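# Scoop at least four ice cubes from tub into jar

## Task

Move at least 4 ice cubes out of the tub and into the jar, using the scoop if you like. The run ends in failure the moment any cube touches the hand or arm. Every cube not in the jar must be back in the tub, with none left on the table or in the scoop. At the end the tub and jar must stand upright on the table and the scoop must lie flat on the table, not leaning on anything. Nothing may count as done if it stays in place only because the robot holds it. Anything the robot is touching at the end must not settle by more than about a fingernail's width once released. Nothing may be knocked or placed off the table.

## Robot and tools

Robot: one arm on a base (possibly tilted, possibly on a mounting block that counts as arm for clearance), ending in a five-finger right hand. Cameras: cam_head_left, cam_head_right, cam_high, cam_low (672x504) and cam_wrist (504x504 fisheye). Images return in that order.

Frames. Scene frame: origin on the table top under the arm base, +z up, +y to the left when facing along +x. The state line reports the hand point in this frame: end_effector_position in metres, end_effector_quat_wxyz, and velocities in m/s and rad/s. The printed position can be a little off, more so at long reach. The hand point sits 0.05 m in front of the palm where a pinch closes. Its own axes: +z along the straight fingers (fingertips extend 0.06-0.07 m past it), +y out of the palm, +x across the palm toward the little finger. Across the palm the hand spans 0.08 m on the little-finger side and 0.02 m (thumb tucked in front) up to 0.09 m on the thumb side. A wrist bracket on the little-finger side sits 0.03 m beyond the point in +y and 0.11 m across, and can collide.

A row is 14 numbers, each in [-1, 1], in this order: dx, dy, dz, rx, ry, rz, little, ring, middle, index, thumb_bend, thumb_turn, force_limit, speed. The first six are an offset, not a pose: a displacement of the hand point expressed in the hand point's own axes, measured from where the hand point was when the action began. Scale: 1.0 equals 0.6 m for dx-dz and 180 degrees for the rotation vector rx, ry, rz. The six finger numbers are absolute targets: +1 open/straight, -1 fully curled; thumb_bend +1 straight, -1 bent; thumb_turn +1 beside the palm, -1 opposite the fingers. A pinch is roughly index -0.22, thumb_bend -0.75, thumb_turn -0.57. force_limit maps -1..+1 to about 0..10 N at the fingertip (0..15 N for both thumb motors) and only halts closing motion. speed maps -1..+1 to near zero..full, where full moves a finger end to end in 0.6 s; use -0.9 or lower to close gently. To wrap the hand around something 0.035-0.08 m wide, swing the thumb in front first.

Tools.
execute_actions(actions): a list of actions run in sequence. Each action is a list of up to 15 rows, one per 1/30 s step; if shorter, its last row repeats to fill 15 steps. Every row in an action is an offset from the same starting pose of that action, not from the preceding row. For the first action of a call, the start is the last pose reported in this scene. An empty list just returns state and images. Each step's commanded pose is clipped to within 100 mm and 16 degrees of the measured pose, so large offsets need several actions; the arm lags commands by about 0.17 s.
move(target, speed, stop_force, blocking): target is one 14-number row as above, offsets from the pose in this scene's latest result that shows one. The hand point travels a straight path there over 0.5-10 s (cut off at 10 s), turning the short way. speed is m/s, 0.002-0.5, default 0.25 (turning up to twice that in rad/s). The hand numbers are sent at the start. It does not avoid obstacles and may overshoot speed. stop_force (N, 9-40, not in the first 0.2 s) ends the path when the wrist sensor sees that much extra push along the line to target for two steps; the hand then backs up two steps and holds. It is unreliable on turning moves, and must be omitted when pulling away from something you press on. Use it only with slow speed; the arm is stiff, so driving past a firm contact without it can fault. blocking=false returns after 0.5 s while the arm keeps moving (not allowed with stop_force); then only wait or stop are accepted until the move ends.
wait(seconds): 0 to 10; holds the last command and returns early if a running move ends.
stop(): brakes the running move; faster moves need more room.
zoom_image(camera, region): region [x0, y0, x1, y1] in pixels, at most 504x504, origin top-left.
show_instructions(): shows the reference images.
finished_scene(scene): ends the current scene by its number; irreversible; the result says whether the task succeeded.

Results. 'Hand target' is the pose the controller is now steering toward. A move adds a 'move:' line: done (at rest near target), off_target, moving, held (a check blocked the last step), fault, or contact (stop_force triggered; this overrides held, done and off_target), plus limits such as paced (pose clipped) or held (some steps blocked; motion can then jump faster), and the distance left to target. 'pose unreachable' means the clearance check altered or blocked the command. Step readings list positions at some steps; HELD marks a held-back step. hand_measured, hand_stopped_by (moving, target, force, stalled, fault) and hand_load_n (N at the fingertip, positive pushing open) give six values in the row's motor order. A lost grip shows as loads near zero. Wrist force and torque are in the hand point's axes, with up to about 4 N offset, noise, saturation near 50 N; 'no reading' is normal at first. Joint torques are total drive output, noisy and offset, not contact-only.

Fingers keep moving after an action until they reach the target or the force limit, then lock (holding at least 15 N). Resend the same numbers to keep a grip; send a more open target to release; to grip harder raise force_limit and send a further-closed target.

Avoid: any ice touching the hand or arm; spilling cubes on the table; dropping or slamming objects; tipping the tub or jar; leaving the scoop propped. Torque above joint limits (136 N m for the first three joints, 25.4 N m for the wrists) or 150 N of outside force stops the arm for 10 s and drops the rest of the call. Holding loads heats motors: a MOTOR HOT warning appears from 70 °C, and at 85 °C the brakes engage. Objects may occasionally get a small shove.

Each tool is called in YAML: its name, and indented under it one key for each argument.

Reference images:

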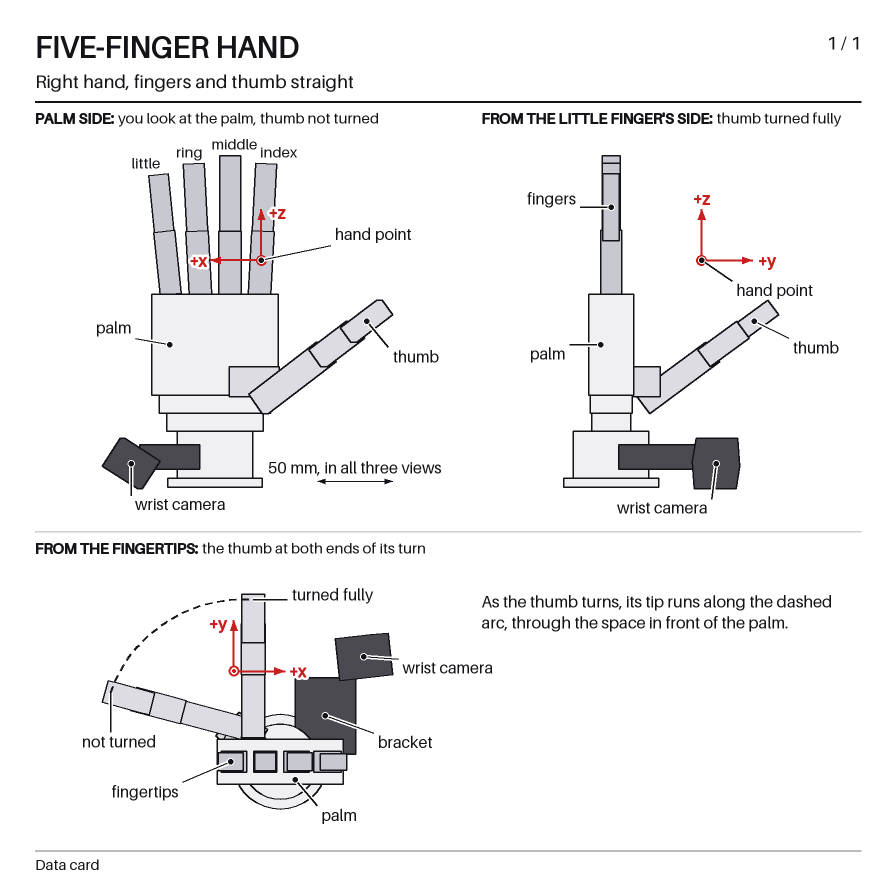

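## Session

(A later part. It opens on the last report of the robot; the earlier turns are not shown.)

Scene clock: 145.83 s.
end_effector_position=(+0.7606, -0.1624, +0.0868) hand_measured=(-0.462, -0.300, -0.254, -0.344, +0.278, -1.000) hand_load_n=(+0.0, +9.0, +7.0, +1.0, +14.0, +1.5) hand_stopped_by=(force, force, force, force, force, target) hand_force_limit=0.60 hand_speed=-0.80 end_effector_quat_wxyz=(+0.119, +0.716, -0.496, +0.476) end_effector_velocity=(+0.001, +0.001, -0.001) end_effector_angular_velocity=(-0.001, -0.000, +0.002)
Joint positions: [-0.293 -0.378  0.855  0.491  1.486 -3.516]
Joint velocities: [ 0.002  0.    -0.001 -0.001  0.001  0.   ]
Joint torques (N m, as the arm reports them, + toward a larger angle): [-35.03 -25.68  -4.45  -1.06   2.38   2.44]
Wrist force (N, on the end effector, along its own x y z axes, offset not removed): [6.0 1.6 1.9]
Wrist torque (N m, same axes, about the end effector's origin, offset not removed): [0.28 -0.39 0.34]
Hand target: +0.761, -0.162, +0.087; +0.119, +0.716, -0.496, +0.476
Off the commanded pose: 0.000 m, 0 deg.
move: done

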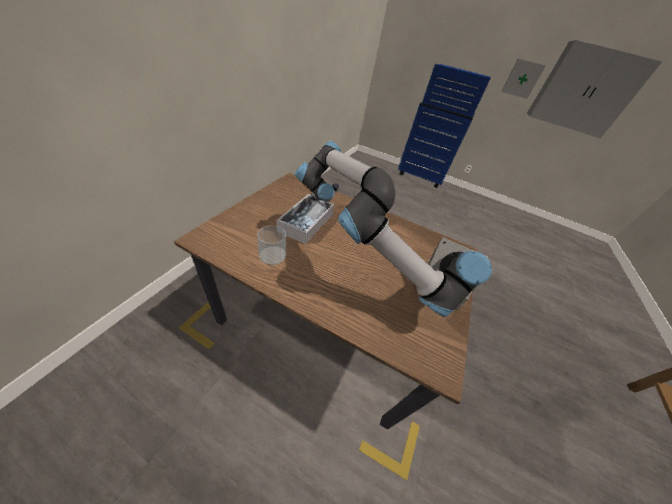

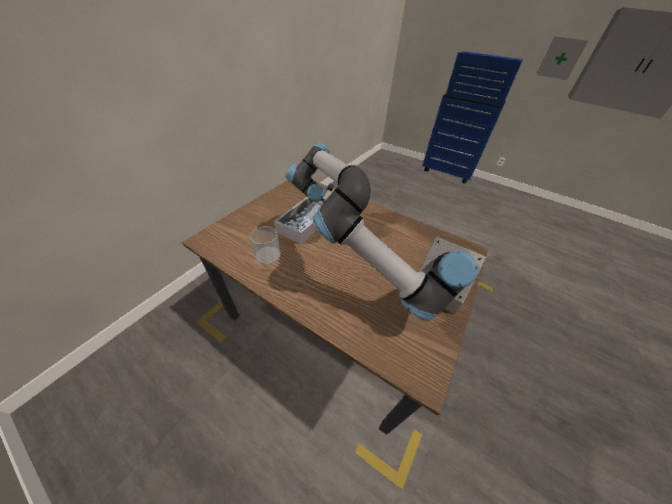

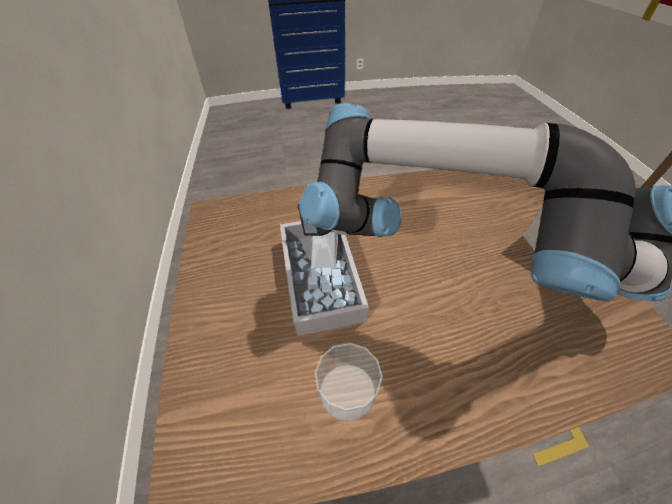

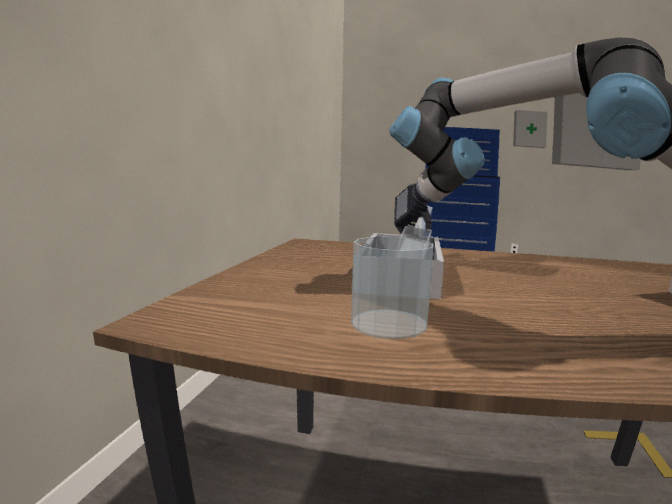

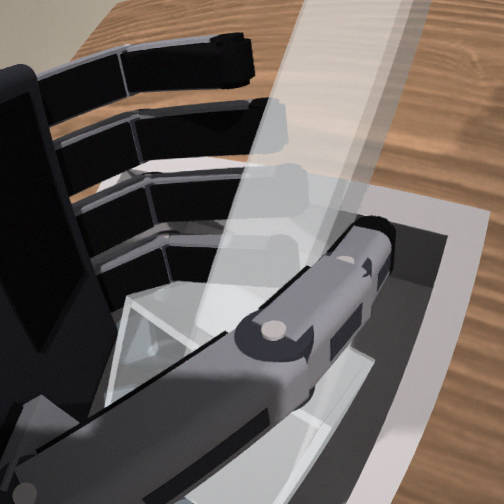

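move:
  target: [-0.06,-0.037,-0.072,0,0,0,-1,-0.98,-0.98,-0.98,-0.98,-1,0.6,-0.8]
  speed: 0.04

zoom_image:
  camera: "cam_high"
  region: [230, 140, 430, 340]

zoom_image:
  camera: "cam_head_left"
  region: [250, 150, 390, 270]

Scene clock: 154.67 s.
end_effector_position=(+0.7527, -0.1025, +0.0871) hand_measured=(-0.462, -0.300, -0.256, -0.374, +0.278, -1.000) hand_load_n=(+0.0, +5.5, +5.0, +8.5, +15.5, +2.5) hand_stopped_by=(force, force, force, force, force, target) hand_force_limit=0.60 hand_speed=-0.80 end_effector_quat_wxyz=(+0.119, +0.716, -0.496, +0.476) end_effector_velocity=(-0.001, +0.001, +0.000) end_effector_angular_velocity=(-0.001, -0.001, -0.002)
Joint positions: [-0.234 -0.467  0.921  0.512  1.519 -3.468]
Joint velocities: [ 0.001 -0.002  0.002  0.     0.003  0.002]
Joint torques (N m, as the arm reports them, + toward a larger angle): [-30.72 -55.79  -4.9    3.67   1.07   3.09]
Wrist force (N, on the end effector, along its own x y z axes, offset not removed): [10.0 2.8 2.5]
Wrist torque (N m, same axes, about the end effector's origin, offset not removed): [0.02 0.04 0.40]
Hand target: +0.753, -0.102, +0.087; +0.119, +0.716, -0.496, +0.476
Off the commanded pose: 0.000 m, 0 deg.
move: done

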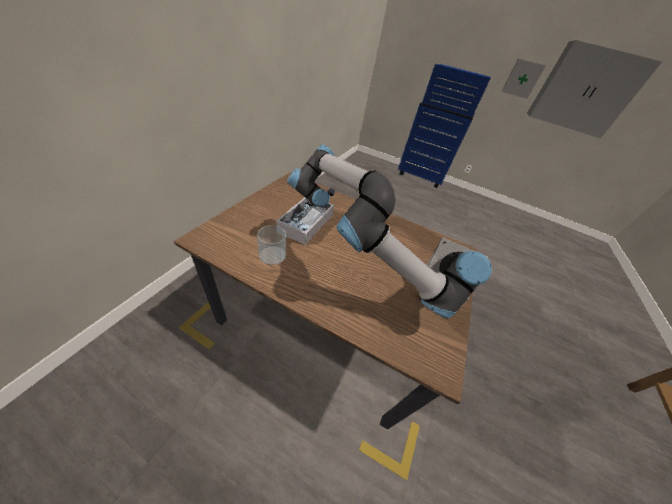

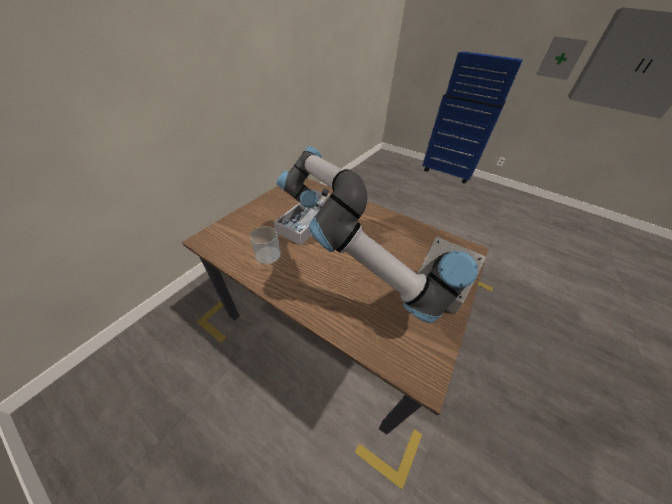

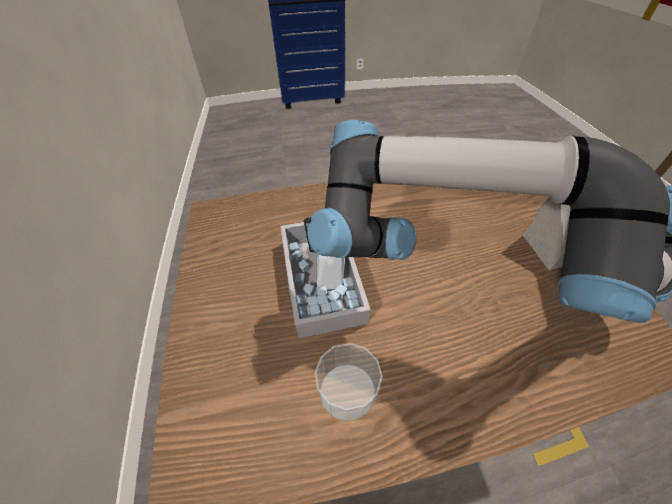

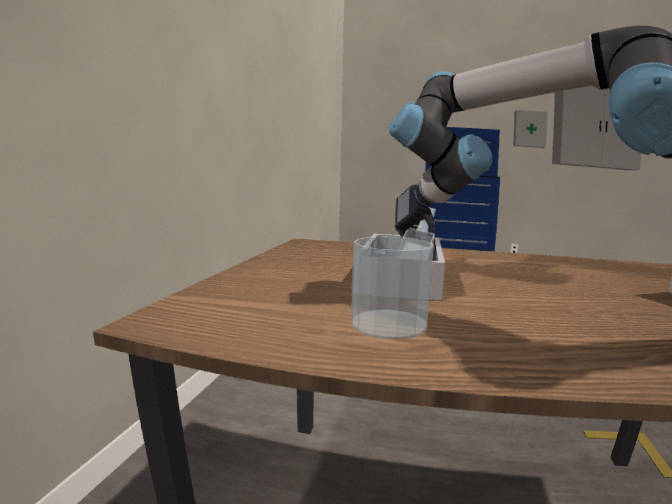

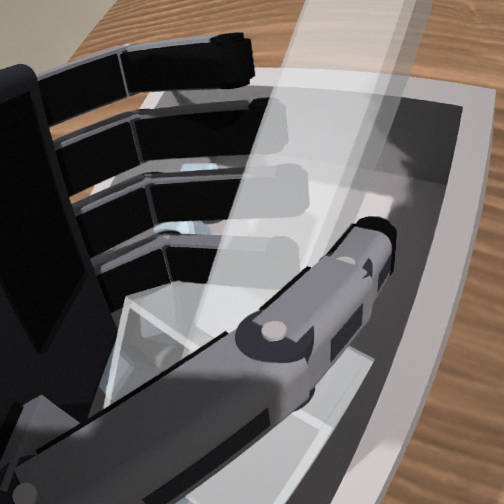

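Region (230, 140, 430, 340) of cam_high's 672x504 image, scaled by 2.520, with more detail than that image has.

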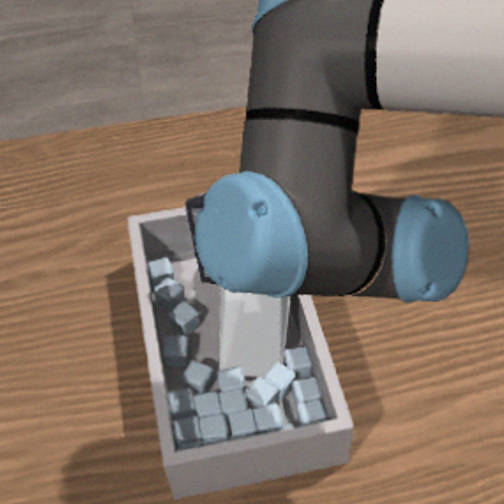

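Region (250, 150, 390, 270) of cam_head_left's 672x504 image, scaled by 3.600, with more detail than that image has; it fills the top 432 rows of this view, and the rest is white.

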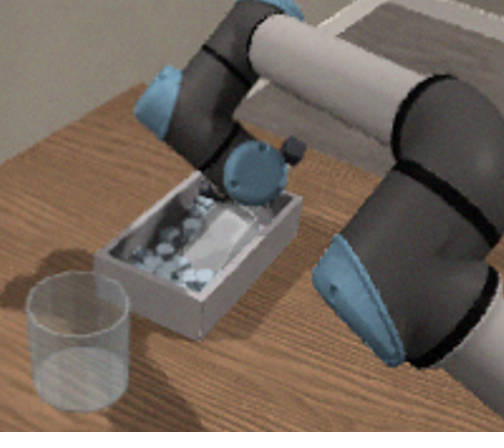

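move:
  target: [0.15,-0.021,-0.047,0,0,0,-1,-0.98,-0.98,-0.98,-0.98,-1,0.6,-0.8]
  speed: 0.08

zoom_image:
  camera: "cam_low"
  region: [340, 130, 500, 270]

Scene clock: 162.70 s.
end_effector_position=(+0.7520, -0.1321, +0.1776) hand_measured=(-0.462, -0.300, -0.256, -0.374, +0.278, -1.000) hand_load_n=(+0.0, +5.5, +4.5, +8.0, +15.5, +3.5) hand_stopped_by=(force, force, force, force, force, target) hand_force_limit=0.60 hand_speed=-0.80 end_effector_quat_wxyz=(+0.119, +0.716, -0.496, +0.476) end_effector_velocity=(-0.000, -0.001, +0.002) end_effector_angular_velocity=(+0.001, -0.001, -0.001)
Joint positions: [-0.358 -0.493  0.857  0.61   1.449 -3.571]
Joint velocities: [-0.004  0.    -0.002  0.002 -0.002 -0.001]
Joint torques (N m, as the arm reports them, + toward a larger angle): [-54.1  -25.12 -19.89   2.47  -1.52  -2.7 ]
Wrist force (N, on the end effector, along its own x y z axes, offset not removed): [-0.8 2.9 -0.1]
Wrist torque (N m, same axes, about the end effector's origin, offset not removed): [0.43 -0.03 -0.11]
Hand target: +0.752, -0.132, +0.178; +0.119, +0.716, -0.496, +0.476
Off the commanded pose: 0.000 m, 0 deg.
move: done

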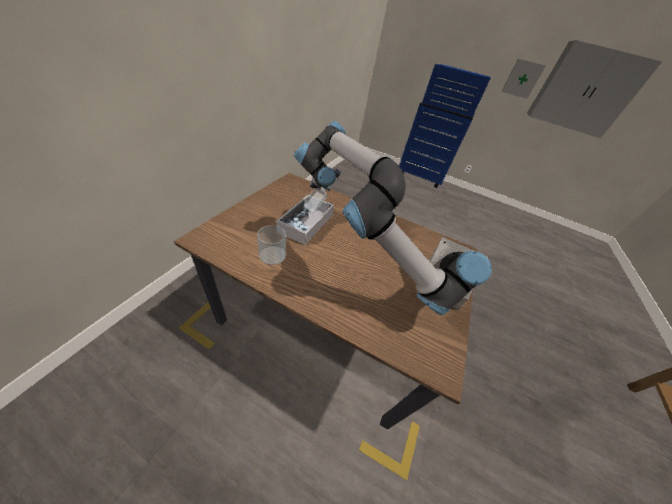

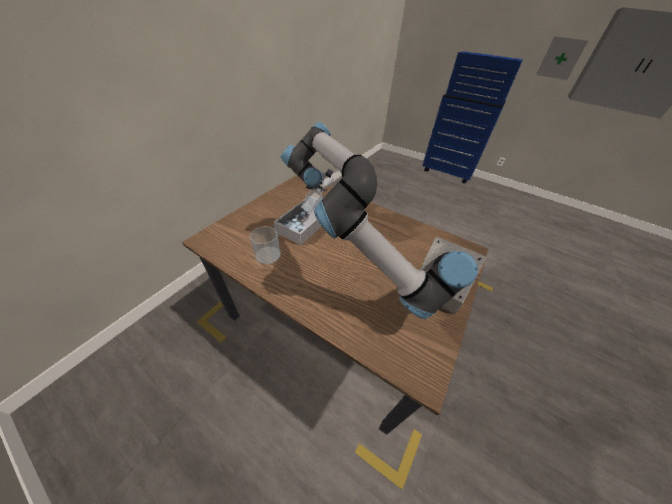

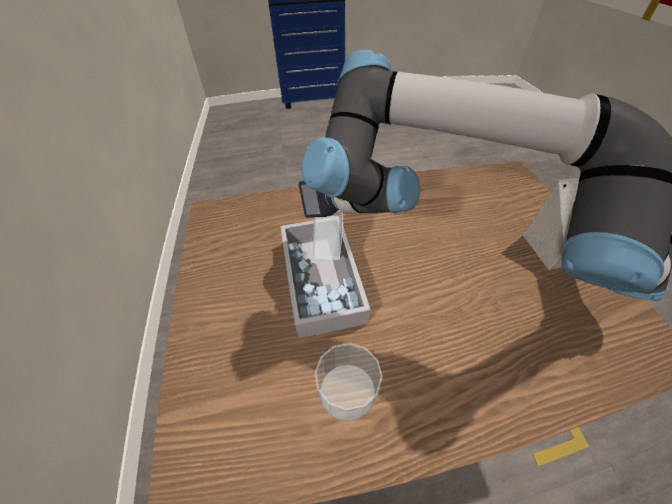

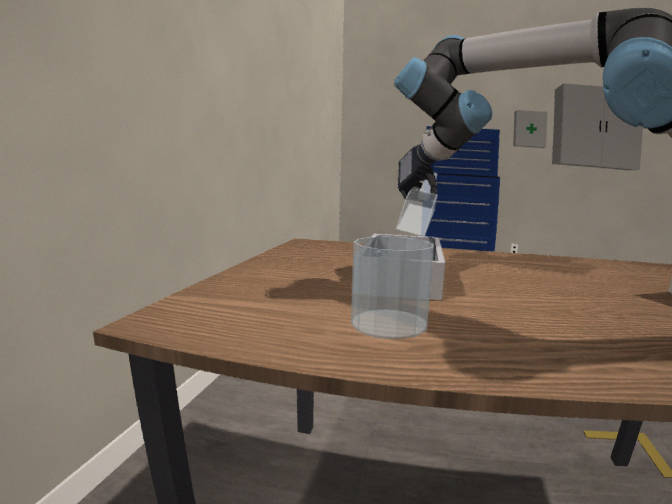

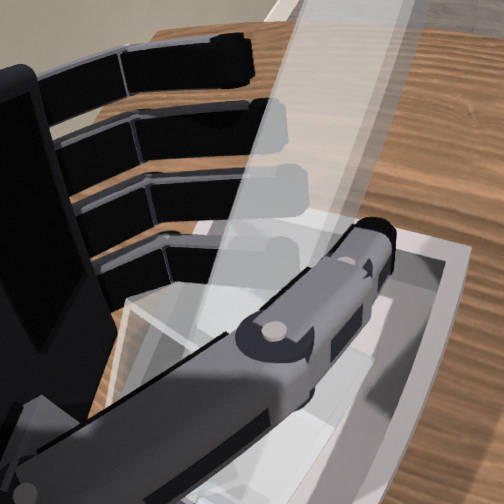

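Region (340, 130, 500, 270) of cam_low's 672x504 image, scaled by 3.150, with more detail than that image has; it fills the top 441 rows of this view, and the rest is white.

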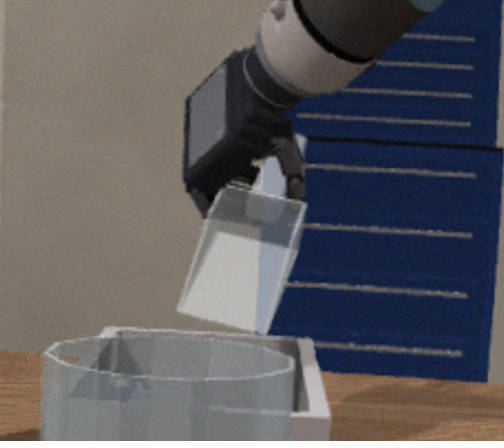

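move:
  target: [0,0,0,-0.043,-0.035,-0.046,-1,-0.98,-0.98,-0.98,-0.98,-1,0.6,-0.8]
  speed: 0.1

zoom_image:
  camera: "cam_low"
  region: [340, 130, 500, 270]

Scene clock: 169.83 s.
end_effector_position=(+0.7519, -0.1321, +0.1775) hand_measured=(-0.462, -0.300, -0.256, -0.374, +0.278, -1.000) hand_load_n=(+0.0, +5.5, +4.5, +8.0, +15.5, +3.5) hand_stopped_by=(force, force, force, force, force, target) hand_force_limit=0.60 hand_speed=-0.80 end_effector_quat_wxyz=(+0.173, +0.765, -0.480, +0.392) end_effector_velocity=(+0.001, -0.000, +0.001) end_effector_angular_velocity=(+0.000, +0.008, -0.002)
Joint positions: [-0.353 -0.301  0.477  0.971  1.421 -3.734]
Joint velocities: [-0.     0.017 -0.036  0.026  0.    -0.005]
Joint torques (N m, as the arm reports them, + toward a larger angle): [-42.36 -29.9  -19.55   3.06   0.28  -2.77]
Wrist force (N, on the end effector, along its own x y z axes, offset not removed): [0.2 4.4 1.4]
Wrist torque (N m, same axes, about the end effector's origin, offset not removed): [0.50 -0.28 0.20]
Hand target: +0.752, -0.132, +0.178; +0.174, +0.765, -0.480, +0.392
Off the commanded pose: 0.000 m, 0 deg.
move: done

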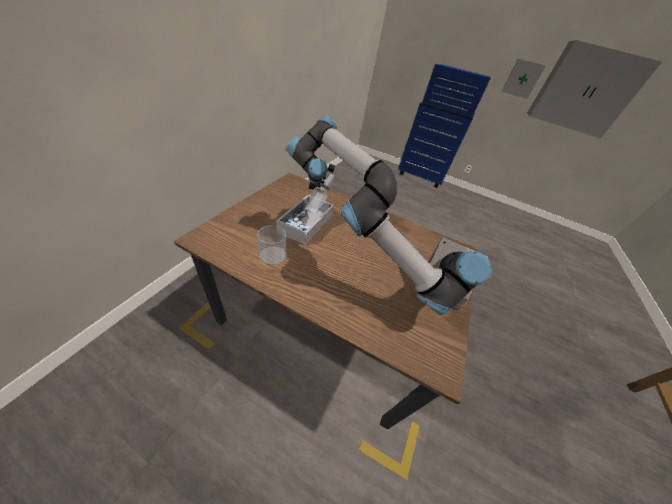

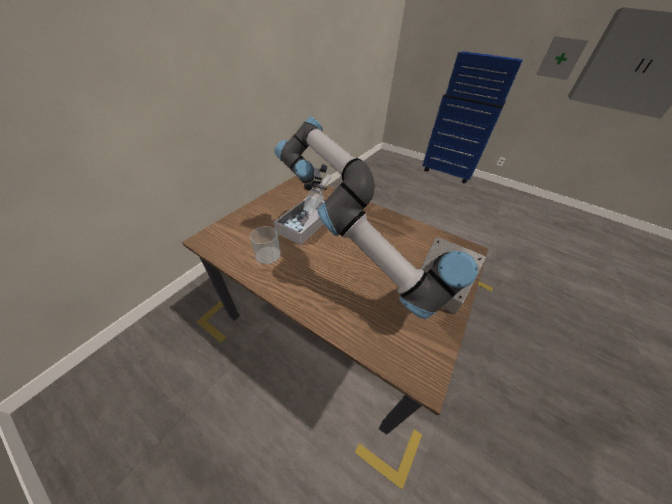

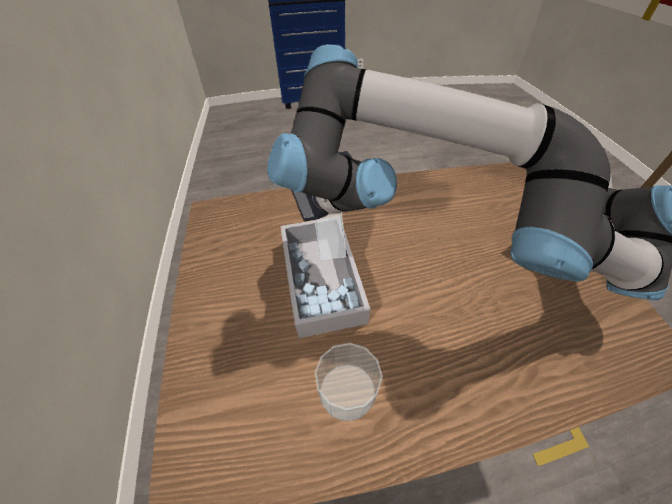

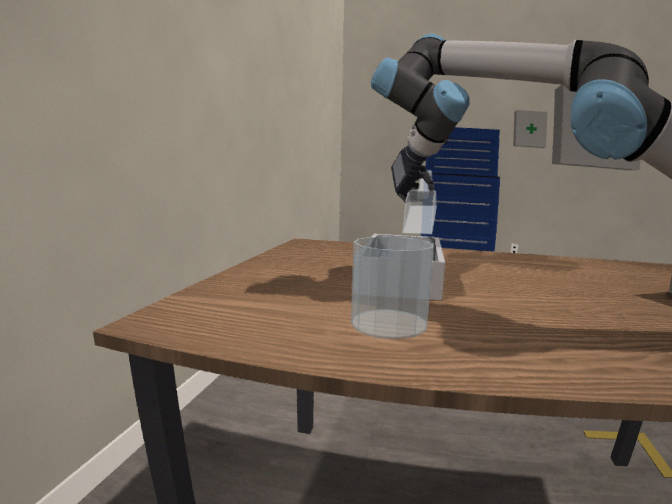

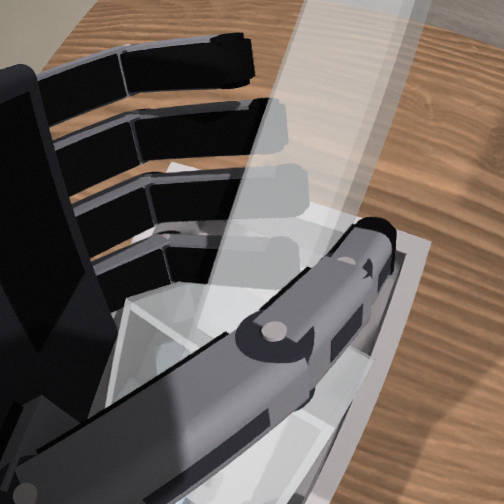

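Region (340, 130, 500, 270) of cam_low's 672x504 image, scaled by 3.150, with more detail than that image has; it fills the top 441 rows of this view, and the rest is white.

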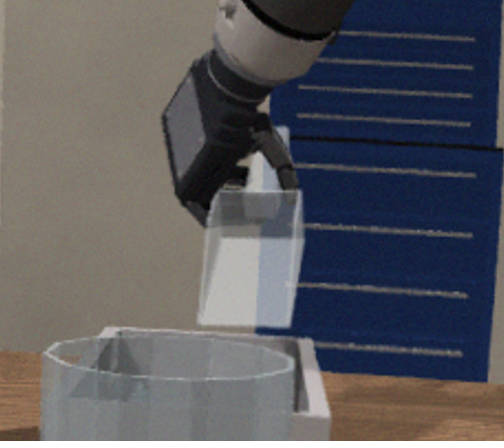

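move:
  target: [-0.101,-0.0037,0.123,0,0,0,-1,-0.98,-0.98,-0.98,-0.98,-1,0.6,-0.8]
  speed: 0.05

zoom_image:
  camera: "cam_high"
  region: [230, 140, 430, 340]

Scene clock: 178.07 s.
end_effector_position=(+0.7717, -0.1419, +0.0847) hand_measured=(-0.462, -0.300, -0.256, -0.374, +0.278, -1.000) hand_load_n=(+0.0, +5.5, +5.0, +8.0, +15.5, +3.0) hand_stopped_by=(force, force, force, force, force, target) hand_force_limit=0.60 hand_speed=-0.80 end_effector_quat_wxyz=(+0.173, +0.765, -0.480, +0.392) end_effector_velocity=(+0.000, +0.001, -0.003) end_effector_angular_velocity=(+0.000, +0.004, +0.001)
Joint positions: [-0.265 -0.157  0.363  0.929  1.458 -3.653]
Joint velocities: [ 0.004  0.005 -0.008  0.005  0.     0.   ]
Joint torques (N m, as the arm reports them, + toward a larger angle): [-42.33 -32.13 -19.39   3.07   3.3    2.54]
Wrist force (N, on the end effector, along its own x y z axes, offset not removed): [1.6 0.9 1.5]
Wrist torque (N m, same axes, about the end effector's origin, offset not removed): [-0.03 -0.27 0.20]
Hand target: +0.772, -0.142, +0.085; +0.173, +0.765, -0.480, +0.392
Off the commanded pose: 0.000 m, 0 deg.
move: done

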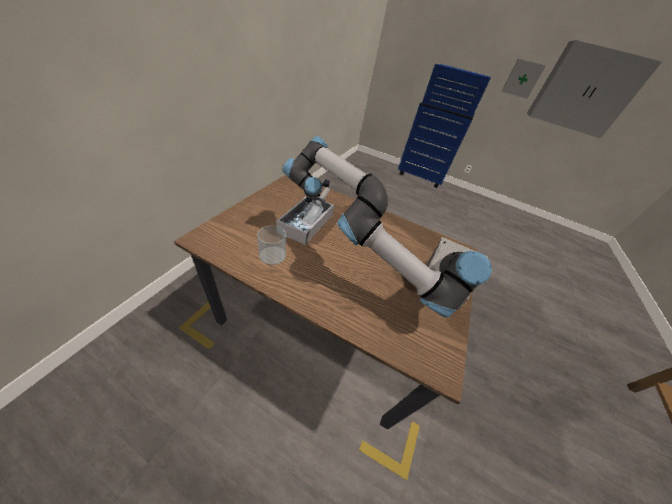

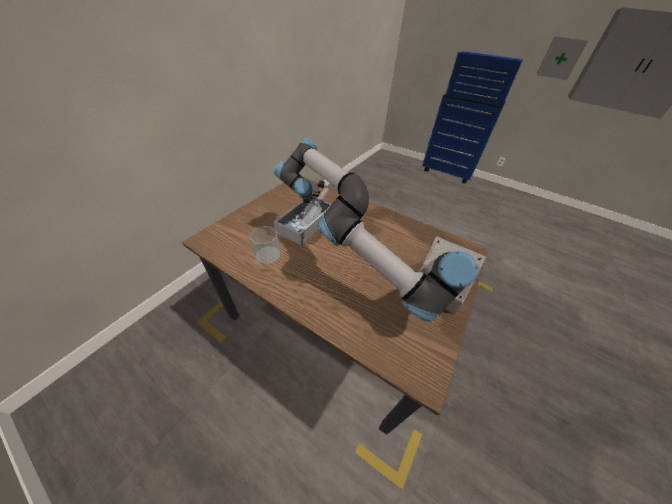

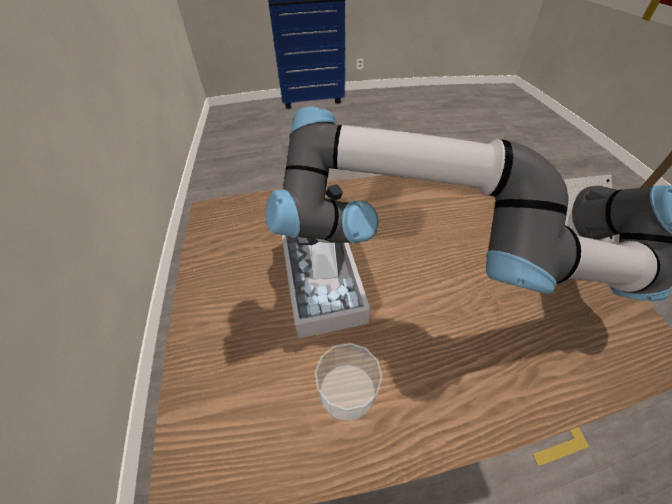

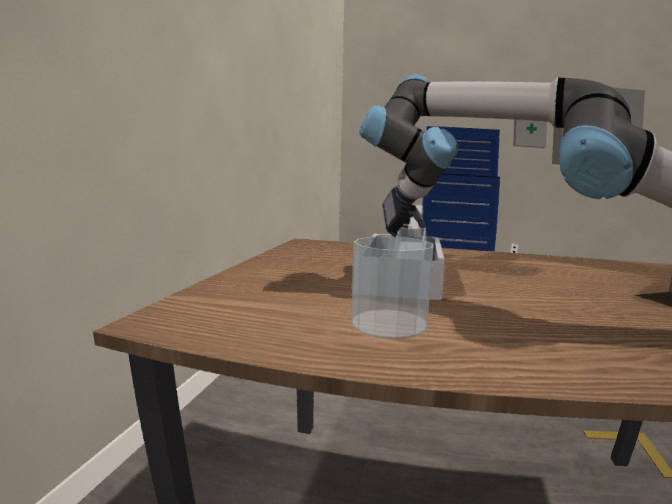

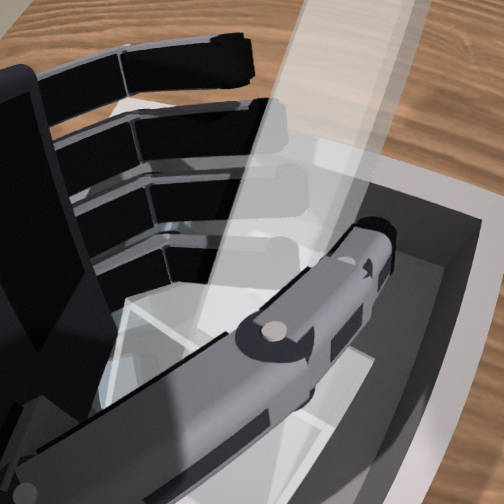

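Region (230, 140, 430, 340) of cam_high's 672x504 image, scaled by 2.520, with more detail than that image has.

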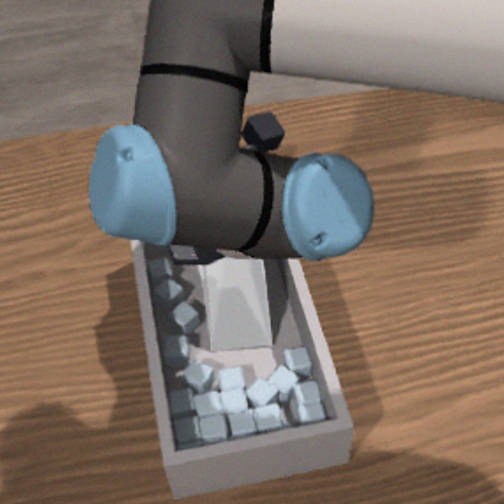

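move:
  target: [-0.076,-0.038,-0.0825,0,0,0,-1,-0.98,-0.98,-0.98,-0.98,-1,0.6,-0.8]
  speed: 0.06

zoom_image:
  camera: "cam_high"
  region: [230, 160, 430, 360]

zoom_image:
  camera: "cam_head_left"
  region: [250, 150, 390, 270]

Scene clock: 187.73 s.
end_effector_position=(+0.7596, -0.0720, +0.0836) hand_measured=(-0.462, -0.302, -0.256, -0.374, +0.278, -1.000) hand_load_n=(+0.0, +4.0, +4.0, +8.5, +15.5, +6.5) hand_stopped_by=(force, force, force, force, force, target) hand_force_limit=0.60 hand_speed=-0.80 end_effector_quat_wxyz=(+0.173, +0.765, -0.480, +0.392) end_effector_velocity=(-0.000, +0.000, +0.001) end_effector_angular_velocity=(+0.000, -0.001, +0.000)
Joint positions: [-0.2   -0.298  0.527  0.9    1.485 -3.594]
Joint velocities: [-0.001 -0.003  0.003 -0.001 -0.     0.   ]
Joint torques (N m, as the arm reports them, + toward a larger angle): [-34.21 -57.77  -4.39   0.38   1.41   2.25]
Wrist force (N, on the end effector, along its own x y z axes, offset not removed): [9.6 0.4 3.9]
Wrist torque (N m, same axes, about the end effector's origin, offset not removed): [0.17 -0.26 0.82]
Hand target: +0.760, -0.072, +0.084; +0.173, +0.765, -0.480, +0.392
Off the commanded pose: 0.000 m, 0 deg.
move: done

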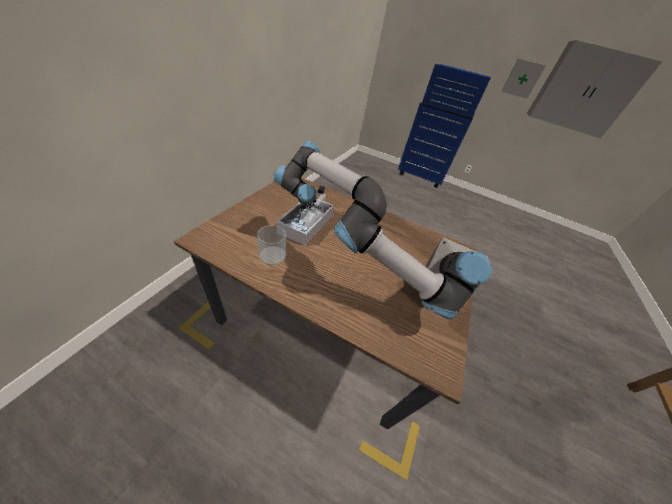

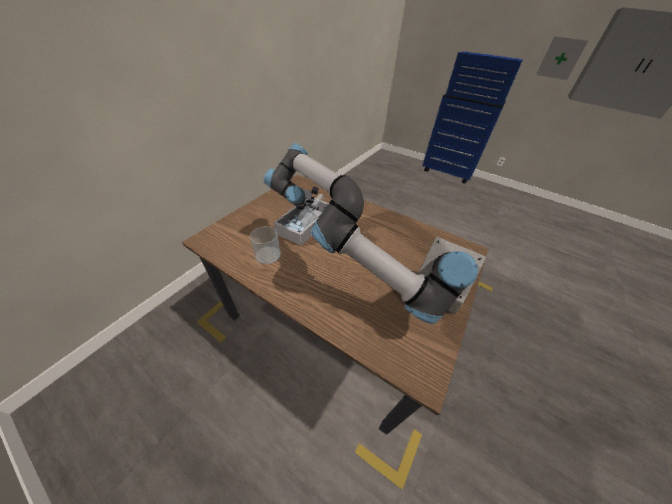

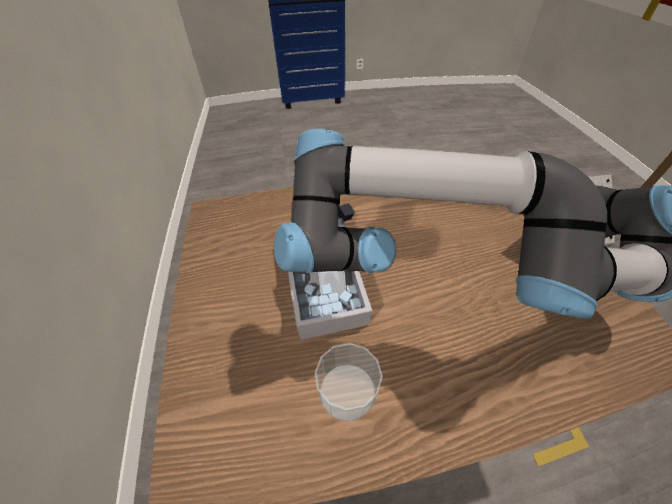

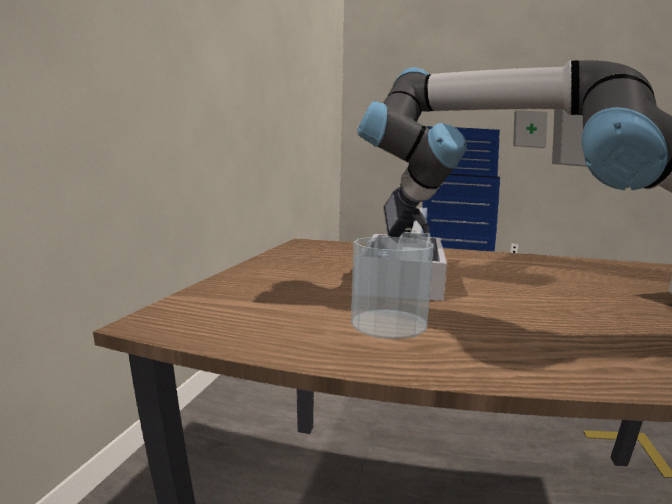

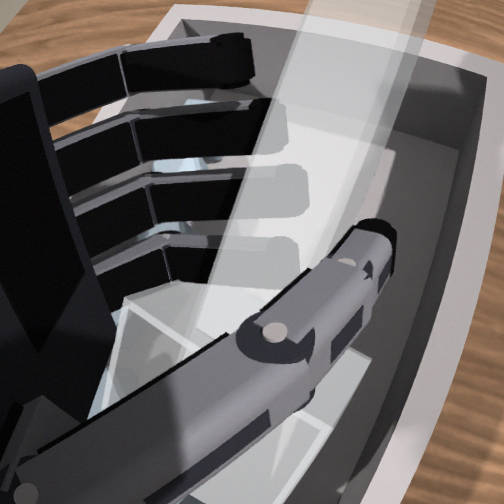

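Region (230, 160, 430, 360) of cam_high's 672x504 image, scaled by 2.520, with more detail than that image has.

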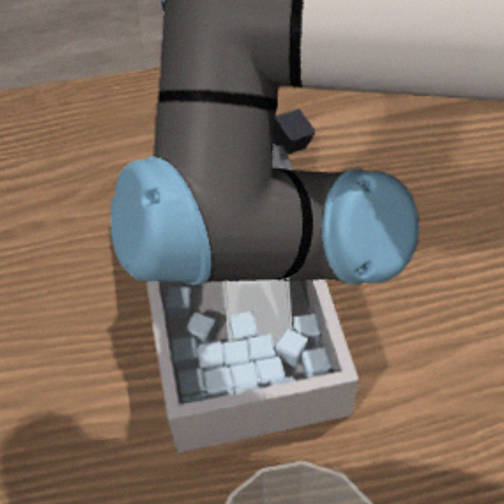

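Region (250, 150, 390, 270) of cam_head_left's 672x504 image, scaled by 3.600, with more detail than that image has; it fills the top 432 rows of this view, and the rest is white.

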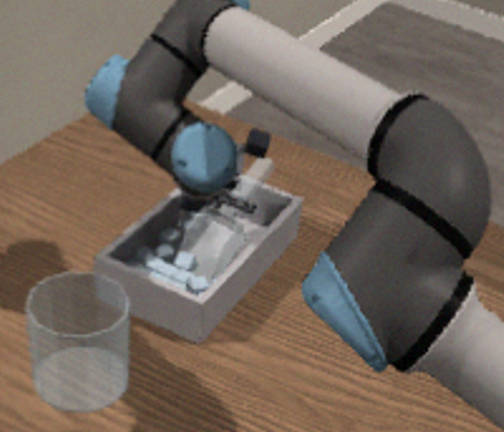

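move:
  target: [-0.004,0.014,-0.007,0.032,-0.122,0.061,-1,-0.98,-0.98,-0.98,-0.98,-1,0.6,-0.8]
  speed: 0.06

zoom_image:
  camera: "cam_high"
  region: [230, 160, 430, 360]

zoom_image:
  camera: "cam_head_left"
  region: [250, 150, 390, 270]

Scene clock: 199.93 s.
end_effector_position=(+0.7499, -0.0720, +0.0834) hand_measured=(-0.462, -0.300, -0.256, -0.372, +0.278, -1.000) hand_load_n=(+0.0, +10.0, +0.0, +8.5, +12.0, +5.0) hand_stopped_by=(force, force, force, force, force, target) hand_force_limit=0.60 hand_speed=-0.80 end_effector_quat_wxyz=(+0.003, +0.784, -0.555, +0.278) end_effector_velocity=(+0.000, +0.000, +0.001) end_effector_angular_velocity=(+0.008, +0.000, +0.001)
Joint positions: [-0.351 -0.224  0.481  0.993  1.039 -3.574]
Joint velocities: [-0.003  0.004 -0.006  0.005 -0.008 -0.001]
Joint torques (N m, as the arm reports them, + toward a larger angle): [-56.67 -30.94 -18.65   3.27  -2.04  -0.1 ]
Wrist force (N, on the end effector, along its own x y z axes, offset not removed): [0.2 4.4 0.5]
Wrist torque (N m, same axes, about the end effector's origin, offset not removed): [0.56 0.15 0.05]
Hand target: +0.750, -0.072, +0.083; +0.002, +0.785, -0.555, +0.278
Off the commanded pose: 0.000 m, 0 deg.
move: done

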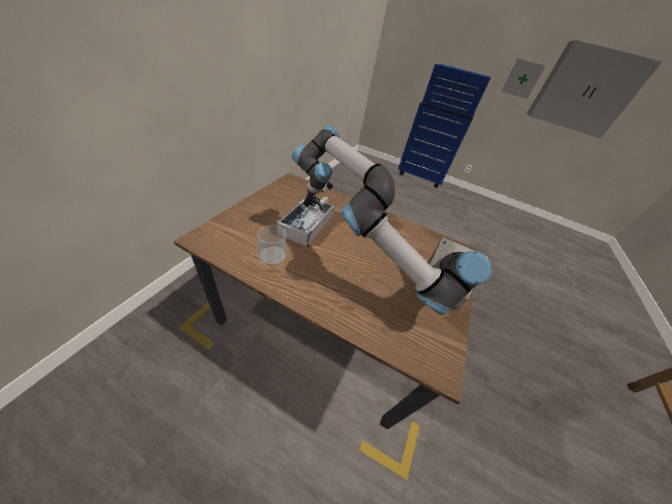

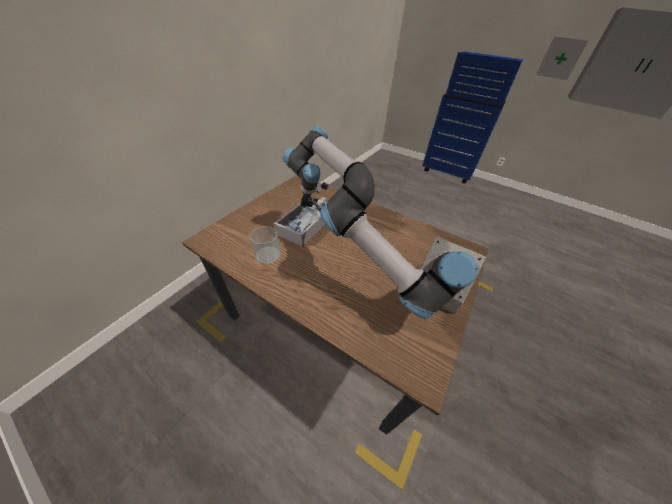

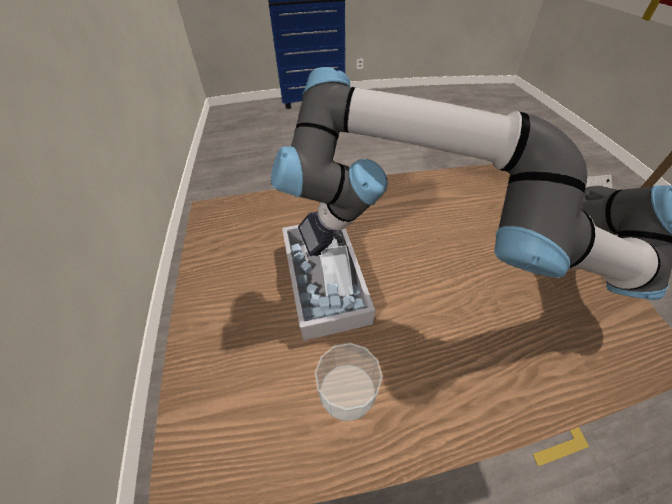

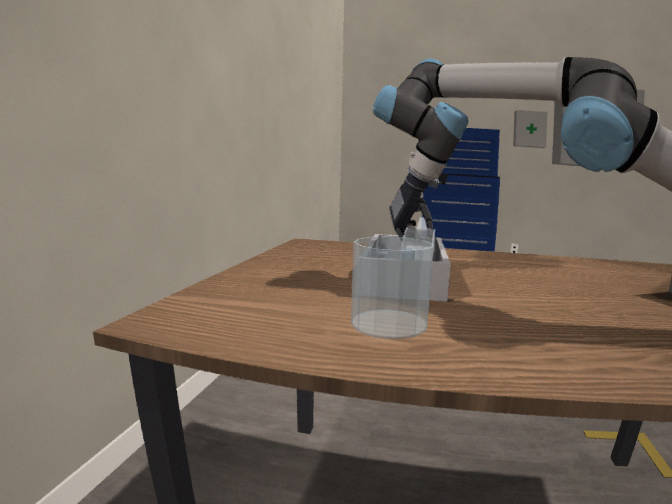

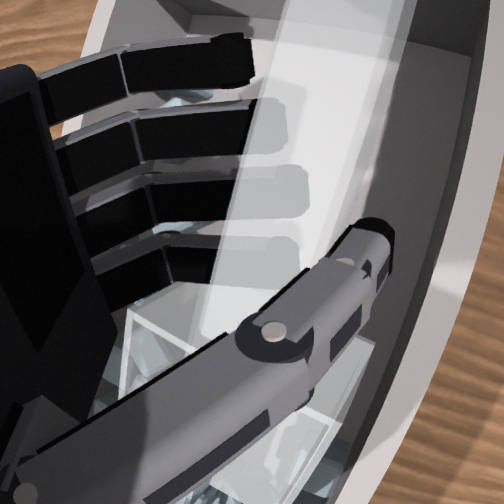

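Region (230, 160, 430, 360) of cam_high's 672x504 image, scaled by 2.520, with more detail than that image has.

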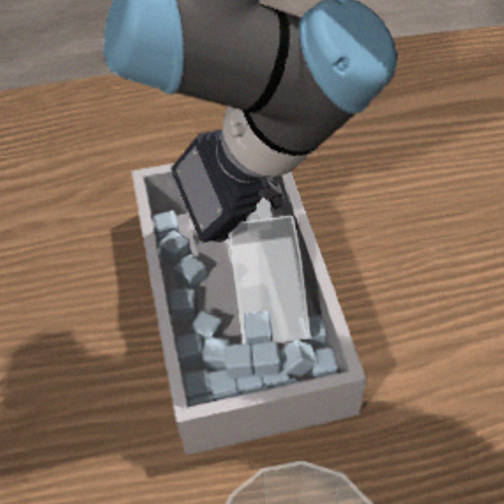

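Region (250, 150, 390, 270) of cam_head_left's 672x504 image, scaled by 3.600, with more detail than that image has; it fills the top 432 rows of this view, and the rest is white.

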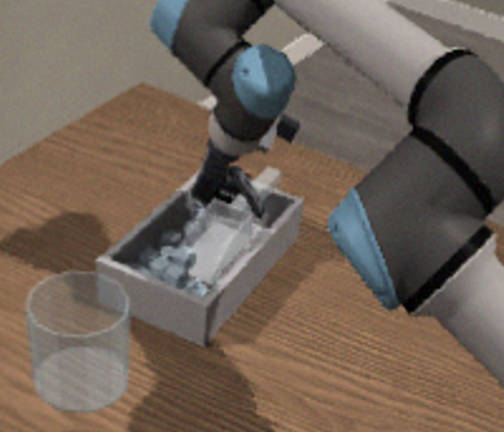

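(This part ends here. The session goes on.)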